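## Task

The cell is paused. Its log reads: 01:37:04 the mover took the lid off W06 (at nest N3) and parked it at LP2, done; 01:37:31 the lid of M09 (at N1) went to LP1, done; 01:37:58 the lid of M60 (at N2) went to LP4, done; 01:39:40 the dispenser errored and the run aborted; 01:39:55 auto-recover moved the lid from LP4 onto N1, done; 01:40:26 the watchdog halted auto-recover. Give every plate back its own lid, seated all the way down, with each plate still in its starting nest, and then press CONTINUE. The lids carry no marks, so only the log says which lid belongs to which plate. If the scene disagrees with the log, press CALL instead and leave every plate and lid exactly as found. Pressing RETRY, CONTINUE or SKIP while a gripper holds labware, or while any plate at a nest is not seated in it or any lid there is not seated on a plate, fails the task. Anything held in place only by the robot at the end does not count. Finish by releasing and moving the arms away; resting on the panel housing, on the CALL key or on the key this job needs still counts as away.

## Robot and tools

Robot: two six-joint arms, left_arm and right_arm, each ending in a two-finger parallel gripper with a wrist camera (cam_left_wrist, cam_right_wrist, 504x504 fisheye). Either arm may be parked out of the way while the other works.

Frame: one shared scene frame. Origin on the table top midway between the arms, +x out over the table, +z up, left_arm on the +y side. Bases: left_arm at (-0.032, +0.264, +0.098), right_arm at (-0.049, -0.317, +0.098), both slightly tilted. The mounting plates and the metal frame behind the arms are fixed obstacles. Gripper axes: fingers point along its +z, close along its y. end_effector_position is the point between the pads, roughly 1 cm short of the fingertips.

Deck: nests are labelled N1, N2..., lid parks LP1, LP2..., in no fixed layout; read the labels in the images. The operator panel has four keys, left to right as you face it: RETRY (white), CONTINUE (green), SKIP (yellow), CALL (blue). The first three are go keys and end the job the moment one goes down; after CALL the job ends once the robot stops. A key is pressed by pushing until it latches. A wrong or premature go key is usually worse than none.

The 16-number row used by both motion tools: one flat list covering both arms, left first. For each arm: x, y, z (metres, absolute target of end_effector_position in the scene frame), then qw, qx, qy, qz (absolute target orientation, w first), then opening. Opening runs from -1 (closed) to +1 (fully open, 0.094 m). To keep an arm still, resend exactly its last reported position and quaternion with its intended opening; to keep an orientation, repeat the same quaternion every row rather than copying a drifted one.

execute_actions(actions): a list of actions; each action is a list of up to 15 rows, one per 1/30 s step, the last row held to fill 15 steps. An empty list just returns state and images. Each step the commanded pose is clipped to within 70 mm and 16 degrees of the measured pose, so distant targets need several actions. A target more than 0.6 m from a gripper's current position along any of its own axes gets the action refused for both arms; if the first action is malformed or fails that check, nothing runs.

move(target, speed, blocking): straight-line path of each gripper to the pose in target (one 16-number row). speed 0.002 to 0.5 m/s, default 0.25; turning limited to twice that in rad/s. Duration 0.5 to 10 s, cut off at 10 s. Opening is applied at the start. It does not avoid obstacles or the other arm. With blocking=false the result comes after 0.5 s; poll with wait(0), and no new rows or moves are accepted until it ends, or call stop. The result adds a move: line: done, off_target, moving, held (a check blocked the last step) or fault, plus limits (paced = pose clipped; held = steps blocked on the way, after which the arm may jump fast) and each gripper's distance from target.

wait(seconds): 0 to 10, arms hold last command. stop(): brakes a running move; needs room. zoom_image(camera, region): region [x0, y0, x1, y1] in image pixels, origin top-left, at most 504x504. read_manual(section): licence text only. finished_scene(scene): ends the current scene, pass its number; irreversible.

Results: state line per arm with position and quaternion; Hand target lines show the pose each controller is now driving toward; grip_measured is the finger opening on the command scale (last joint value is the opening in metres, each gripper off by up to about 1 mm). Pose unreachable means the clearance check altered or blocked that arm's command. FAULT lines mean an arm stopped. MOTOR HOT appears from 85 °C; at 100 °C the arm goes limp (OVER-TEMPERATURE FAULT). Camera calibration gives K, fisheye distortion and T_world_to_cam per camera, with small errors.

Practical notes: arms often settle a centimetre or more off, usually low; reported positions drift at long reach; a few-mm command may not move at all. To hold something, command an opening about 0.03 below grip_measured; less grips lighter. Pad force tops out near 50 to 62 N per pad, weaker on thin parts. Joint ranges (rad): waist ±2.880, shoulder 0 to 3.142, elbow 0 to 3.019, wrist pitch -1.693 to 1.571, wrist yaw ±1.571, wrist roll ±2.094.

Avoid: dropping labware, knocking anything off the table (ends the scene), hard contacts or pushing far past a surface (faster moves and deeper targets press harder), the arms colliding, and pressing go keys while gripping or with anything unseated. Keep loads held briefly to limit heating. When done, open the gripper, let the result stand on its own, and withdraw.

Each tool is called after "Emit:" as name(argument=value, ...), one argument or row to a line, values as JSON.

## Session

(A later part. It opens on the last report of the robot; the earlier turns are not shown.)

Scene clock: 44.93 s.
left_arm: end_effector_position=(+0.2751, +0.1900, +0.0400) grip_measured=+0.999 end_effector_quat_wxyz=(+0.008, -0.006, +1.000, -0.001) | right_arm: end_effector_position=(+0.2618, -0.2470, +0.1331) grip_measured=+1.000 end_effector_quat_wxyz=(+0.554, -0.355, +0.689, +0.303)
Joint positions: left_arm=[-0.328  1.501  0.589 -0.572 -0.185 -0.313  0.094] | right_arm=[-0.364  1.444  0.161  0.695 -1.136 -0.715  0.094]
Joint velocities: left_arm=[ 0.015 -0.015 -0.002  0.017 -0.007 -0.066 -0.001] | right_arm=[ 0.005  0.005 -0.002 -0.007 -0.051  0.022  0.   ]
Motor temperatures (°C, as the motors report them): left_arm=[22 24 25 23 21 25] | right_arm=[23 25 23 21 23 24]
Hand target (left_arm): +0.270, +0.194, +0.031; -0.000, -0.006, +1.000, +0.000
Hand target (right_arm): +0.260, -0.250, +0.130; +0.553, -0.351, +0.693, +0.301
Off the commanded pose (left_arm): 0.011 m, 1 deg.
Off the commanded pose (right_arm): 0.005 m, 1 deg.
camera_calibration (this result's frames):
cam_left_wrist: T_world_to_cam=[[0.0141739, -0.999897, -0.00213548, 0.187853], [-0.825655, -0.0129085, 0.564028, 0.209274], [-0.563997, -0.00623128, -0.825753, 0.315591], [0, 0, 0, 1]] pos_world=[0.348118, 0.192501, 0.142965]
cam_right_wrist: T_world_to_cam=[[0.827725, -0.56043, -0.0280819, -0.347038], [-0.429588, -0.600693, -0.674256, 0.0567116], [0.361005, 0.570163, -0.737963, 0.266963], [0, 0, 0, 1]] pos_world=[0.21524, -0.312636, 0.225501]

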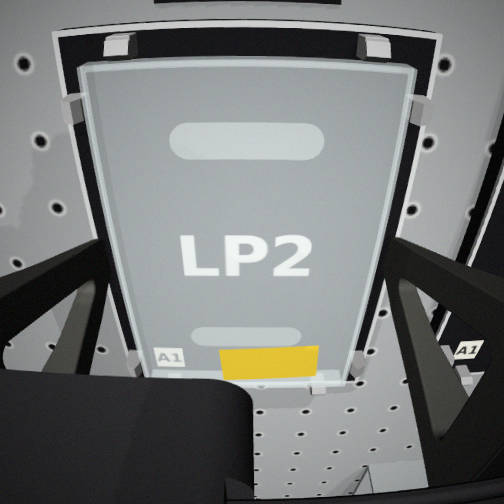

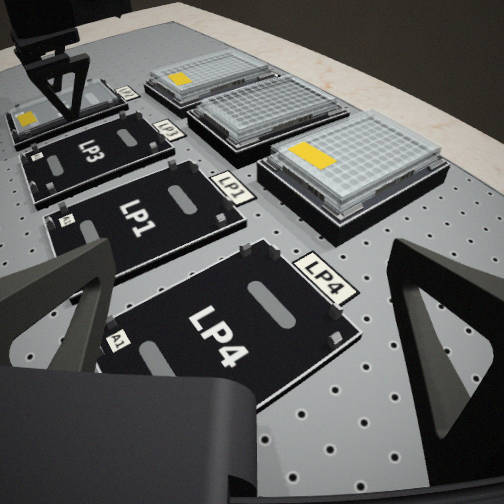

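Emit:
execute_actions(
  actions=[
    [[0.27,0.194,0.028,0,-0.006,1,0,1,0.26,-0.25,0.13,0.55,-0.35,0.69,0.3,1]],
    [[0.27,0.194,0.028,0,-0.006,1,0,0.745,0.26,-0.25,0.13,0.55,-0.35,0.69,0.3,1]],
    [[0.293,0.183,0.052,0.028,-0.008,1,-0.008,0.745,0.26,-0.25,0.13,0.55,-0.35,0.69,0.3,1]],
    [[0.295,0.183,0.068,0.028,-0.008,1,-0.008,0.745,0.26,-0.25,0.13,0.55,-0.35,0.69,0.3,1]],
    [[0.295,0.183,0.1,0.02,-0.008,1,-0.008,0.745,0.26,-0.25,0.13,0.55,-0.35,0.69,0.3,1]],
    [[0.295,0.18,0.135,0.01,0,1,0,0.745,0.26,-0.25,0.13,0.55,-0.35,0.69,0.3,1]],
  ],
)

Emit:
move(
  target=[0.465,-0.03,0.13,0,0,1,0,0.745,0.26,-0.25,0.13,0.55,-0.35,0.69,0.3,1],
  speed=0.15,
)

Emit:
move(
  target=[0.452,-0.008,0.068,0,0,1,0,0.745,0.26,-0.25,0.13,0.55,-0.35,0.69,0.3,1],
  speed=0.05,
)

Scene clock: 48.10 s.
left_arm: end_effector_position=(+0.2779, +0.1857, +0.1200) grip_measured=+0.770 end_effector_quat_wxyz=(-0.007, +0.005, +1.000, +0.004) | right_arm: end_effector_position=(+0.2618, -0.2470, +0.1331) grip_measured=+1.000 end_effector_quat_wxyz=(+0.554, -0.355, +0.689, +0.303)
Joint positions: left_arm=[-0.386  1.326  0.697 -0.899 -0.189 -0.356  0.083] | right_arm=[-0.364  1.444  0.161  0.695 -1.136 -0.715  0.094]
Joint velocities: left_arm=[-0.005 -0.005 -0.007 -0.002  0.022 -0.022 -0.001] | right_arm=[-0.015 -0.015  0.002  0.022  0.007  0.007  0.   ]
Motor temperatures (°C, as the motors report them): left_arm=[22 24 25 23 21 25] | right_arm=[23 25 23 21 23 24]
Hand target (left_arm): +0.294, +0.180, +0.136; +0.010, +0.000, +1.000, -0.001
Hand target (right_arm): +0.260, -0.250, +0.130; +0.553, -0.351, +0.693, +0.301
Off the commanded pose (left_arm): 0.023 m, 2 deg.
Off the commanded pose (right_arm): 0.005 m, 1 deg.
camera_calibration (this result's frames):
cam_left_wrist: T_world_to_cam=[[-0.00769301, -0.99989, -0.0126783, 0.191008], [-0.808574, -0.00123957, 0.588393, 0.156581], [-0.588345, 0.0147778, -0.808475, 0.383969], [0, 0, 0, 1]] pos_world=[0.353983, 0.185507, 0.22072]
cam_right_wrist: T_world_to_cam=[[0.827725, -0.56043, -0.0280819, -0.347038], [-0.429588, -0.600693, -0.674256, 0.0567116], [0.361005, 0.570163, -0.737963, 0.266963], [0, 0, 0, 1]] pos_world=[0.21524, -0.312636, 0.225501]

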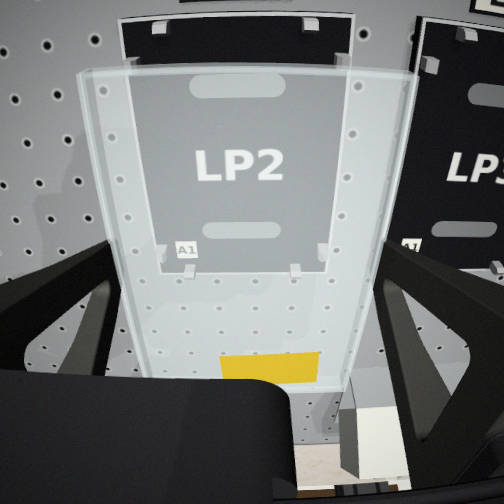

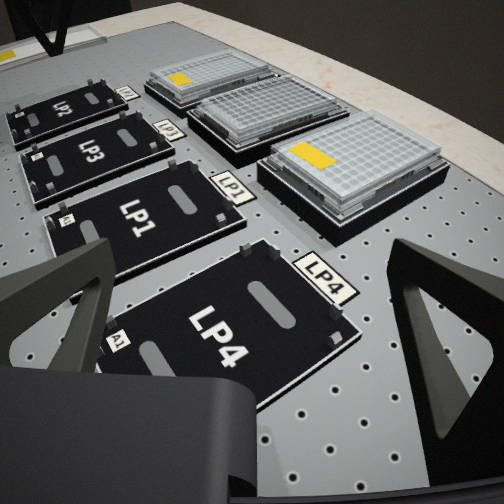

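Scene clock: 50.33 s.
left_arm: end_effector_position=(+0.4515, -0.0195, +0.1310) grip_measured=+0.770 end_effector_quat_wxyz=(-0.003, +0.001, +1.000, -0.001) | right_arm: end_effector_position=(+0.2618, -0.2470, +0.1331) grip_measured=+1.000 end_effector_quat_wxyz=(+0.554, -0.355, +0.689, +0.303)
Joint positions: left_arm=[-0.62   1.921  1.452 -1.093 -0.189 -0.599  0.083] | right_arm=[-0.364  1.444  0.161  0.695 -1.136 -0.715  0.094]
Joint velocities: left_arm=[-0.005 -0.015  0.032 -0.002 -0.007  0.007 -0.001] | right_arm=[ 0.024  0.005  0.022 -0.002 -0.022 -0.066  0.   ]
Motor temperatures (°C, as the motors report them): left_arm=[22 24 25 23 21 25] | right_arm=[23 25 23 21 23 24]
Hand target (left_arm): +0.461, -0.033, +0.134; +0.000, -0.000, +1.000, -0.002
Hand target (right_arm): +0.260, -0.250, +0.130; +0.553, -0.351, +0.693, +0.301
Off the commanded pose (left_arm): 0.017 m, 0 deg.
Off the commanded pose (right_arm): 0.005 m, 1 deg.
move: off_target (left_arm)
camera_calibration (this result's frames):
cam_left_wrist: T_world_to_cam=[[-0.000470324, -0.999997, -0.00230659, -0.0173173], [-0.812523, -0.000962429, 0.582928, 0.292775], [-0.582928, 0.00214832, -0.812521, 0.495944], [0, 0, 0, 1]] pos_world=[0.526978, -0.0181009, 0.232258]
cam_right_wrist: T_world_to_cam=[[0.827725, -0.56043, -0.0280819, -0.347038], [-0.429588, -0.600693, -0.674256, 0.0567116], [0.361005, 0.570163, -0.737963, 0.266963], [0, 0, 0, 1]] pos_world=[0.21524, -0.312636, 0.225501]

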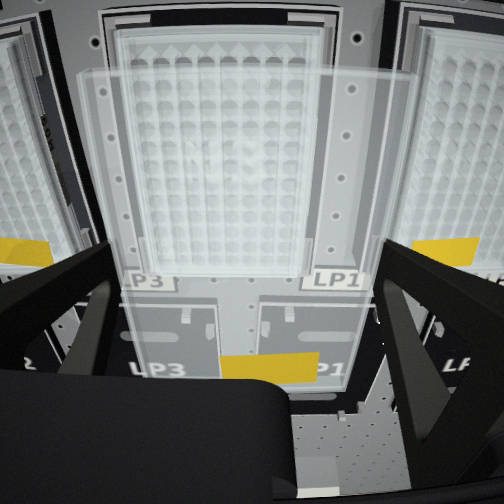

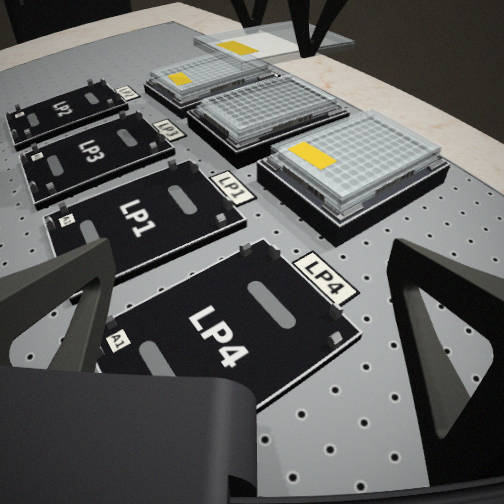

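Scene clock: 51.97 s.
left_arm: end_effector_position=(+0.4542, -0.0156, +0.0890) grip_measured=+0.770 end_effector_quat_wxyz=(+0.009, -0.001, +1.000, -0.009) | right_arm: end_effector_position=(+0.2618, -0.2470, +0.1331) grip_measured=+1.000 end_effector_quat_wxyz=(+0.554, -0.355, +0.689, +0.303)
Joint positions: left_arm=[-0.597  1.957  1.389 -0.958 -0.189 -0.574  0.083] | right_arm=[-0.364  1.444  0.161  0.695 -1.136 -0.715  0.094]
Joint velocities: left_arm=[-0.005 -0.005 -0.017  0.012 -0.022 -0.007 -0.   ] | right_arm=[ 0.015 -0.005 -0.012 -0.002  0.095 -0.022  0.   ]
Motor temperatures (°C, as the motors report them): left_arm=[22 24 25 23 21 25] | right_arm=[23 25 23 21 23 24]
Hand target (left_arm): +0.452, -0.008, +0.068; -0.000, +0.000, +1.000, +0.000
Hand target (right_arm): +0.260, -0.250, +0.130; +0.553, -0.351, +0.693, +0.301
Off the commanded pose (left_arm): 0.022 m, 1 deg.
Off the commanded pose (right_arm): 0.005 m, 1 deg.
move: off_target (left_arm)
camera_calibration (this result's frames):
cam_left_wrist: T_world_to_cam=[[0.0033705, -0.999908, 0.0131583, -0.0166826], [-0.827179, 0.0046063, 0.56192, 0.328105], [-0.561929, -0.0127782, -0.827087, 0.454875], [0, 0, 0, 1]] pos_world=[0.527065, -0.0123799, 0.192072]
cam_right_wrist: T_world_to_cam=[[0.827725, -0.56043, -0.0280819, -0.347038], [-0.429588, -0.600693, -0.674256, 0.0567116], [0.361005, 0.570163, -0.737963, 0.266963], [0, 0, 0, 1]] pos_world=[0.21524, -0.312636, 0.225501]

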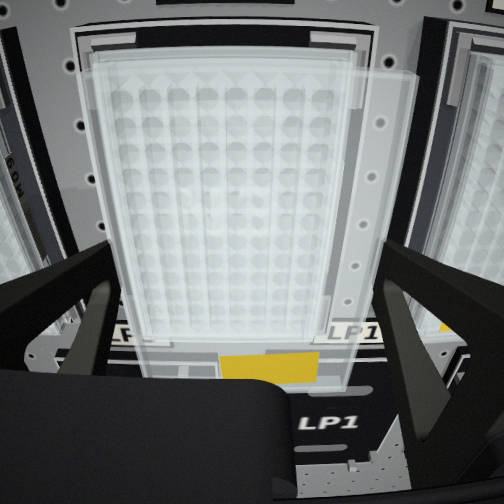

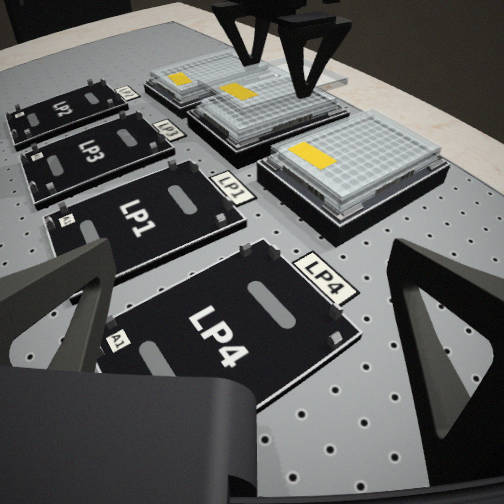

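Emit:
execute_actions(
  actions=[
    [[0.452,-0.003,0.062,0,0.004,1,0,0.745,0.26,-0.25,0.13,0.55,-0.35,0.69,0.3,1]],
    [[0.452,0.0,0.055,0,0.004,1,0,0.745,0.26,-0.25,0.13,0.55,-0.35,0.69,0.3,1]],
  ],
)

Scene clock: 53.03 s.
left_arm: end_effector_position=(+0.4550, -0.0076, +0.0776) grip_measured=+0.770 end_effector_quat_wxyz=(+0.011, +0.003, +1.000, -0.009) | right_arm: end_effector_position=(+0.2618, -0.2470, +0.1331) grip_measured=+1.000 end_effector_quat_wxyz=(+0.554, -0.355, +0.689, +0.303)
Joint positions: left_arm=[-0.581  1.961  1.364 -0.923 -0.19  -0.549  0.083] | right_arm=[-0.364  1.444  0.161  0.695 -1.136 -0.715  0.094]
Joint velocities: left_arm=[-0.005  0.005 -0.002  0.002 -0.007  0.037  0.   ] | right_arm=[-0.005 -0.024 -0.012 -0.007  0.037 -0.007  0.   ]
Motor temperatures (°C, as the motors report them): left_arm=[22 24 25 23 21 25] | right_arm=[23 25 23 21 23 24]
Hand target (left_arm): +0.452, +0.000, +0.055; -0.000, +0.004, +1.000, +0.000
Hand target (right_arm): +0.260, -0.250, +0.130; +0.553, -0.351, +0.693, +0.301
Off the commanded pose (left_arm): 0.024 m, 2 deg.
Off the commanded pose (right_arm): 0.005 m, 1 deg.
camera_calibration (this result's frames):
cam_left_wrist: T_world_to_cam=[[-0.0044162, -0.999897, 0.0136407, -0.00493922], [-0.829387, 0.011283, 0.558561, 0.336439], [-0.558657, -0.00884668, -0.829351, 0.444686], [0, 0, 0, 1]] pos_world=[0.527443, -0.00480077, 0.180946]
cam_right_wrist: T_world_to_cam=[[0.827725, -0.56043, -0.0280819, -0.347038], [-0.429588, -0.600693, -0.674256, 0.0567116], [0.361005, 0.570163, -0.737963, 0.266963], [0, 0, 0, 1]] pos_world=[0.21524, -0.312636, 0.225501]

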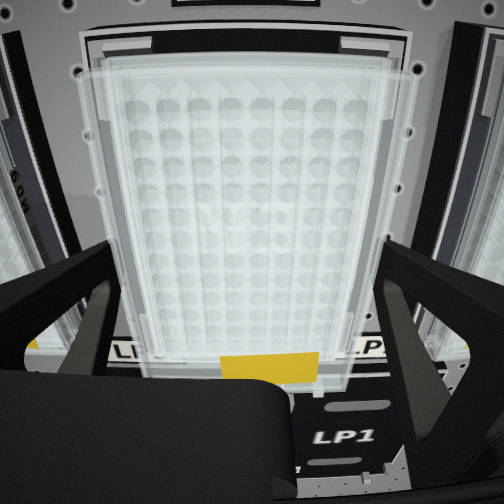

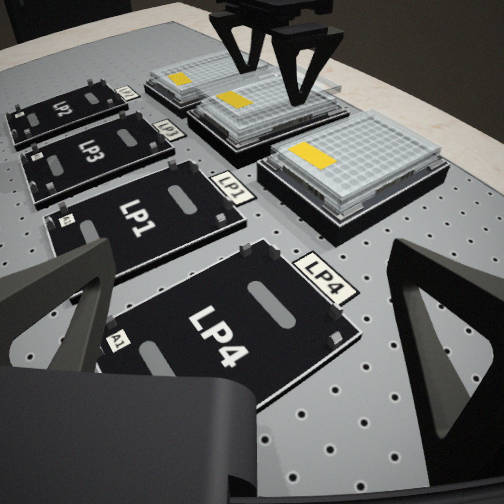

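Emit:
execute_actions(
  actions=[
    [[0.451,0,0.051,0,0.002,1,0,0.745,0.26,-0.25,0.13,0.55,-0.35,0.69,0.3,1]],
    [[0.451,0,0.046,0,0.002,1,0,0.745,0.26,-0.25,0.13,0.55,-0.35,0.69,0.3,1]],
    [[0.451,0,0.041,0,0.002,1,0,0.745,0.26,-0.25,0.13,0.55,-0.35,0.69,0.3,1]],
  ],
)

Emit:
zoom_image(
  camera="cam_right_wrist",
  region=[140,30,360,180],
)

Scene clock: 54.63 s.
left_arm: end_effector_position=(+0.4550, -0.0080, +0.0648) grip_measured=+0.770 end_effector_quat_wxyz=(+0.012, +0.002, +1.000, -0.009) | right_arm: end_effector_position=(+0.2618, -0.2470, +0.1331) grip_measured=+1.000 end_effector_quat_wxyz=(+0.554, -0.355, +0.689, +0.303)
Joint positions: left_arm=[-0.577  1.98   1.355 -0.892 -0.191 -0.548  0.083] | right_arm=[-0.364  1.444  0.161  0.695 -1.136 -0.715  0.094]
Joint velocities: left_arm=[ 0.005 -0.024 -0.002 -0.012 -0.022  0.066 -0.001] | right_arm=[-0.015 -0.005 -0.002 -0.007 -0.022 -0.007  0.   ]
Motor temperatures (°C, as the motors report them): left_arm=[22 24 25 23 21 25] | right_arm=[23 25 23 21 23 24]
Hand target (left_arm): +0.451, +0.000, +0.042; +0.000, +0.002, +1.000, +0.000
Hand target (right_arm): +0.260, -0.250, +0.130; +0.553, -0.351, +0.693, +0.301
Off the commanded pose (left_arm): 0.025 m, 2 deg.
Off the commanded pose (right_arm): 0.005 m, 1 deg.
camera_calibration (this result's frames):
cam_left_wrist: T_world_to_cam=[[-0.000922837, -0.999902, 0.0139531, -0.00682132], [-0.830599, 0.00853652, 0.556806, 0.344152], [-0.55687, -0.0110756, -0.830526, 0.433319], [0, 0, 0, 1]] pos_world=[0.527149, -0.00495924, 0.168352]
cam_right_wrist: T_world_to_cam=[[0.827725, -0.56043, -0.0280819, -0.347038], [-0.429588, -0.600693, -0.674256, 0.0567116], [0.361005, 0.570163, -0.737963, 0.266963], [0, 0, 0, 1]] pos_world=[0.21524, -0.312636, 0.225501]

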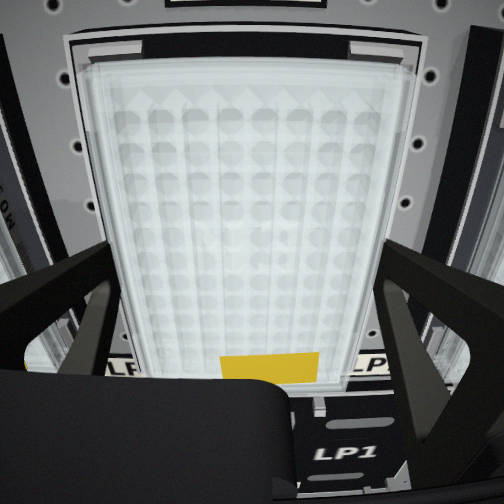

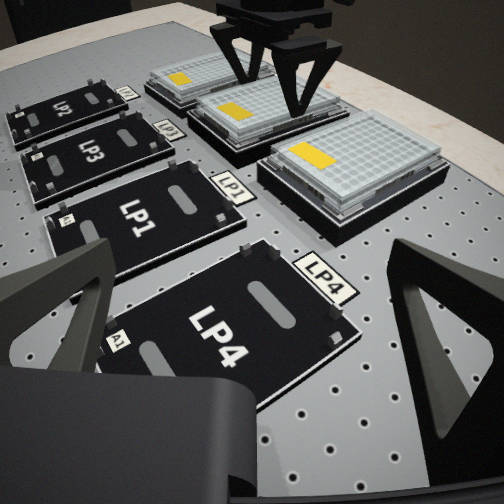

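Region (140, 30, 360, 180) of cam_right_wrist's 504x504 image, scaled by 2.291, with more detail than that image has; it fills the top 344 rows of this view, and the rest is white.

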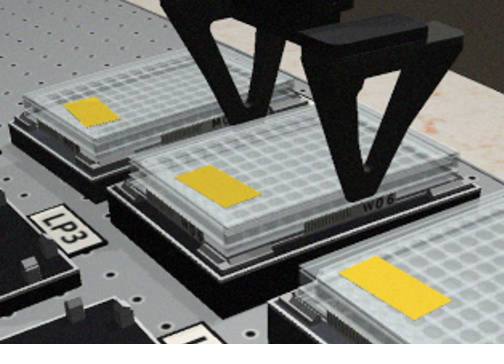

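Emit:
execute_actions(
  actions=[
    [[0.454,-0.006,0.057,0.008,0.002,1,-0.005,1,0.26,-0.25,0.13,0.55,-0.35,0.69,0.3,1]],
    [[0.472,-0.022,0.097,0.033,0,1,-0.024,1,0.26,-0.25,0.13,0.55,-0.35,0.69,0.3,1]],
    [[0.47,-0.022,0.13,0.033,0,1,-0.024,1,0.26,-0.25,0.13,0.55,-0.35,0.69,0.3,1]],
  ],
)

Emit:
move(
  target=[-0.02,0.01,0.2,0.26,0,0.966,0,-1,0.26,-0.25,0.13,0.55,-0.35,0.69,0.3,1],
)

Emit:
zoom_image(
  camera="cam_right_wrist",
  region=[140,30,360,180],
)

Scene clock: 56.30 s.
left_arm: end_effector_position=(+0.4563, -0.0104, +0.1099) grip_measured=+0.999 end_effector_quat_wxyz=(+0.018, +0.004, +1.000, -0.014) | right_arm: end_effector_position=(+0.2618, -0.2470, +0.1331) grip_measured=+1.000 end_effector_quat_wxyz=(+0.554, -0.355, +0.689, +0.303)
Joint positions: left_arm=[-0.595  1.914  1.385 -0.976 -0.19  -0.559  0.094] | right_arm=[-0.364  1.444  0.161  0.695 -1.136 -0.715  0.094]
Joint velocities: left_arm=[-0.005 -0.015  0.002 -0.022 -0.007 -0.022 -0.   ] | right_arm=[-0.024 -0.005  0.007 -0.012  0.022  0.007  0.   ]
Motor temperatures (°C, as the motors report them): left_arm=[22 24 25 23 21 25] | right_arm=[23 25 23 21 23 24]
Hand target (left_arm): +0.468, -0.021, +0.131; +0.033, -0.000, +0.999, -0.025
Hand target (right_arm): +0.260, -0.250, +0.130; +0.553, -0.351, +0.693, +0.301
Off the commanded pose (left_arm): 0.027 m, 2 deg.
Off the commanded pose (right_arm): 0.005 m, 1 deg.
camera_calibration (this result's frames):
cam_left_wrist: T_world_to_cam=[[-0.00557317, -0.999724, 0.0228292, -0.00869557], [-0.836706, 0.0171642, 0.547383, 0.324135], [-0.547624, -0.0160507, -0.836571, 0.467862], [0, 0, 0, 1]] pos_world=[0.52737, -0.00674718, 0.214172]
cam_right_wrist: T_world_to_cam=[[0.827725, -0.56043, -0.0280819, -0.347038], [-0.429588, -0.600693, -0.674256, 0.0567116], [0.361005, 0.570163, -0.737963, 0.266963], [0, 0, 0, 1]] pos_world=[0.21524, -0.312636, 0.225501]

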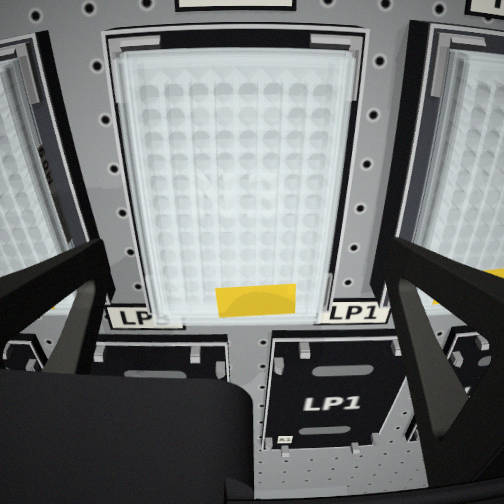

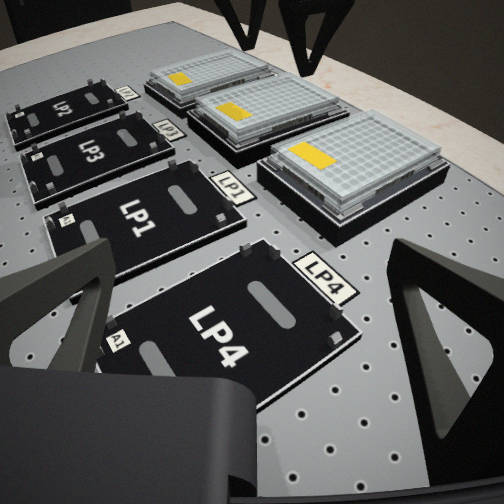

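Scene clock: 58.97 s.
left_arm: end_effector_position=(-0.0181, +0.0317, +0.1845) grip_measured=-0.998 end_effector_quat_wxyz=(+0.258, +0.011, +0.966, +0.001) | right_arm: end_effector_position=(+0.2618, -0.2470, +0.1331) grip_measured=+1.000 end_effector_quat_wxyz=(+0.554, -0.355, +0.689, +0.303)
Joint positions: left_arm=[-1.941  1.413  0.667 -1.211 -0.547 -1.969  0.   ] | right_arm=[-0.364  1.444  0.161  0.695 -1.136 -0.715  0.094]
Joint velocities: left_arm=[-0.005 -0.015  0.002 -0.007 -0.037 -0.007 -0.001] | right_arm=[ 0.005  0.005 -0.002 -0.007 -0.037  0.037  0.   ]
Motor temperatures (°C, as the motors report them): left_arm=[22 24 25 23 21 25] | right_arm=[23 25 23 21 23 24]
Hand target (left_arm): -0.023, +0.016, +0.196; +0.254, +0.000, +0.967, -0.009
Hand target (right_arm): +0.260, -0.250, +0.130; +0.553, -0.351, +0.693, +0.301
Off the commanded pose (left_arm): 0.027 m, 1 deg.
Off the commanded pose (right_arm): 0.005 m, 1 deg.
move: off_target (left_arm)
camera_calibration (this result's frames):
cam_left_wrist: T_world_to_cam=[[-0.0163834, -0.999808, -0.0107894, 0.0350709], [-0.995476, 0.0153004, 0.0937737, -0.0334726], [-0.0935905, 0.0122769, -0.995535, 0.307834], [0, 0, 0, 1]] pos_world=[-0.00393626, 0.0317971, 0.309976]
cam_right_wrist: T_world_to_cam=[[0.827725, -0.56043, -0.0280819, -0.347038], [-0.429588, -0.600693, -0.674256, 0.0567116], [0.361005, 0.570163, -0.737963, 0.266963], [0, 0, 0, 1]] pos_world=[0.21524, -0.312636, 0.225501]

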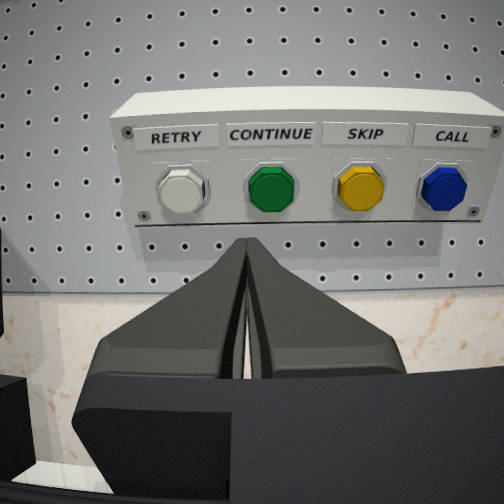

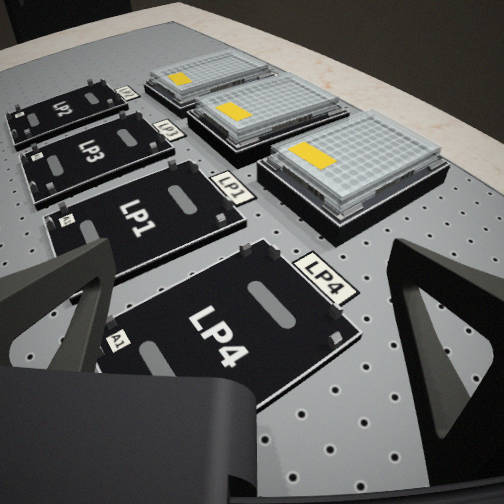

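Region (140, 30, 360, 180) of cam_right_wrist's 504x504 image, scaled by 2.291, with more detail than that image has; it fills the top 344 rows of this view, and the rest is white.

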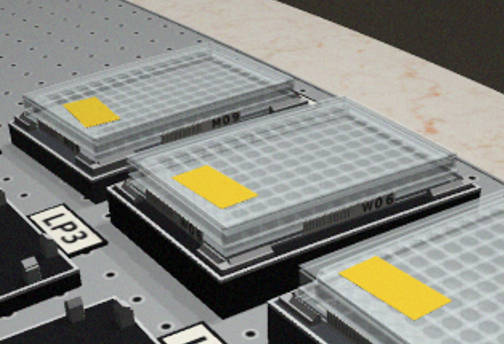

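Emit:
move(
  target=[-0.004,0.024,0.105,0.26,0,0.966,0,-1,0.26,-0.25,0.13,0.55,-0.35,0.69,0.3,1],
  speed=0.1,
)

Emit:
move(
  target=[0.016,0.027,0.07,0.26,0,0.966,0,-1,0.26,-0.25,0.13,0.55,-0.35,0.69,0.3,1],
  speed=0.03,
)

Scene clock: 60.20 s.
left_arm: end_effector_position=(-0.0084, +0.0192, +0.1116) grip_measured=-0.998 end_effector_quat_wxyz=(+0.258, -0.002, +0.966, -0.008) | right_arm: end_effector_position=(+0.2618, -0.2470, +0.1331) grip_measured=+1.000 end_effector_quat_wxyz=(+0.554, -0.355, +0.689, +0.303)
Joint positions: left_arm=[-1.878  1.588  0.58  -0.902 -0.573 -1.924  0.   ] | right_arm=[-0.364  1.444  0.161  0.695 -1.136 -0.715  0.094]
Joint velocities: left_arm=[ 0.005  0.005  0.002 -0.007 -0.037 -0.007  0.   ] | right_arm=[-0.005 -0.005 -0.007 -0.002  0.051  0.007  0.   ]
Motor temperatures (°C, as the motors report them): left_arm=[22 24 25 23 21 25] | right_arm=[23 25 23 21 23 24]
Hand target (left_arm): -0.004, +0.023, +0.105; +0.260, -0.000, +0.966, +0.000
Hand target (right_arm): +0.260, -0.250, +0.130; +0.553, -0.351, +0.693, +0.301
Off the commanded pose (left_arm): 0.009 m, 1 deg.
Off the commanded pose (right_arm): 0.005 m, 1 deg.
move: done
camera_calibration (this result's frames):
cam_left_wrist: T_world_to_cam=[[0.00437984, -0.999893, 0.0139871, 0.0193827], [-0.995625, -0.00305484, 0.0933843, -0.0164271], [-0.0933316, -0.0143349, -0.995532, 0.236815], [0, 0, 0, 1]] pos_world=[0.00566222, 0.0227251, 0.23702]
cam_right_wrist: T_world_to_cam=[[0.827725, -0.56043, -0.0280819, -0.347038], [-0.429588, -0.600693, -0.674256, 0.0567116], [0.361005, 0.570163, -0.737963, 0.266963], [0, 0, 0, 1]] pos_world=[0.21524, -0.312636, 0.225501]

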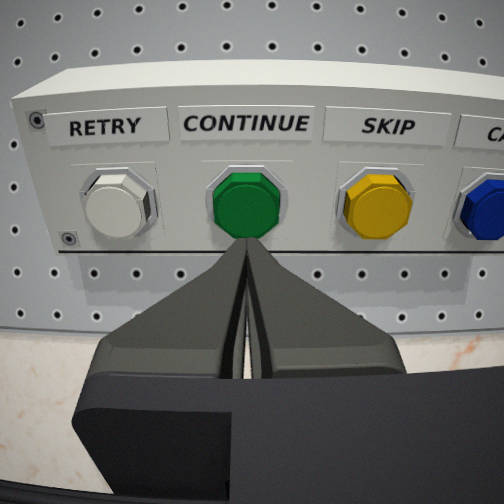

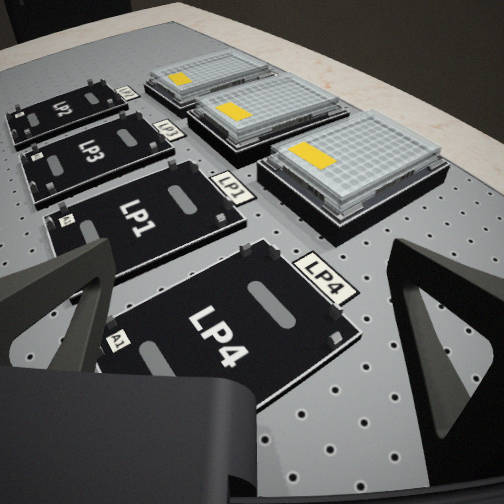

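Scene clock: 61.57 s.
left_arm: end_effector_position=(+0.0051, +0.0182, +0.0901) grip_measured=-0.998 end_effector_quat_wxyz=(+0.257, -0.001, +0.966, -0.016) | right_arm: end_effector_position=(+0.2618, -0.2470, +0.1331) grip_measured=+1.000 end_effector_quat_wxyz=(+0.554, -0.355, +0.689, +0.303)
Joint positions: left_arm=[-1.825  1.623  0.537 -0.771 -0.593 -1.854  0.   ] | right_arm=[-0.364  1.444  0.161  0.695 -1.136 -0.715  0.094]
Joint velocities: left_arm=[-0.015  0.005 -0.012 -0.002 -0.022  0.022 -0.   ] | right_arm=[-0.015 -0.005 -0.002  0.017  0.007 -0.007  0.   ]
Motor temperatures (°C, as the motors report them): left_arm=[22 24 25 23 21 25] | right_arm=[23 25 23 21 23 24]
move: unfinished (the scene ended)
camera_calibration (this result's frames):
cam_left_wrist: T_world_to_cam=[[-0.00191209, -0.99958, 0.0289111, 0.0172849], [-0.995432, 0.00466239, 0.0953638, -0.00128907], [-0.0954585, -0.0285967, -0.995023, 0.21683], [0, 0, 0, 1]] pos_world=[0.0194482, 0.0234843, 0.215374]
cam_right_wrist: T_world_to_cam=[[0.827725, -0.56043, -0.0280819, -0.347038], [-0.429588, -0.600693, -0.674256, 0.0567116], [0.361005, 0.570163, -0.737963, 0.266963], [0, 0, 0, 1]] pos_world=[0.21524, -0.312636, 0.225501]
The task's run has ended: the event that ends the task has happened.

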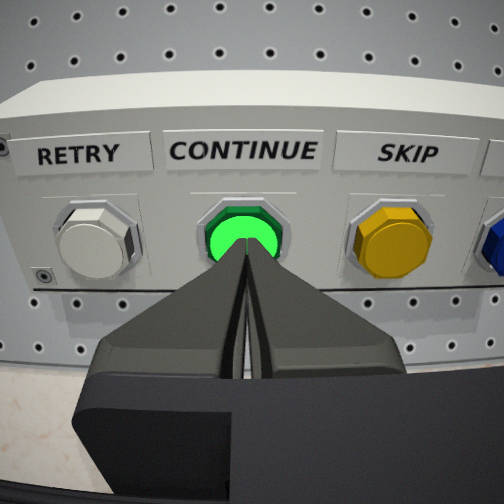

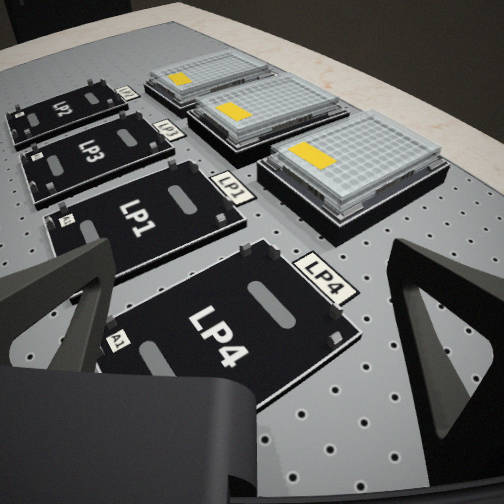

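Emit:
finished_scene(
  scene=2,
)

The scene is finished: the task was done.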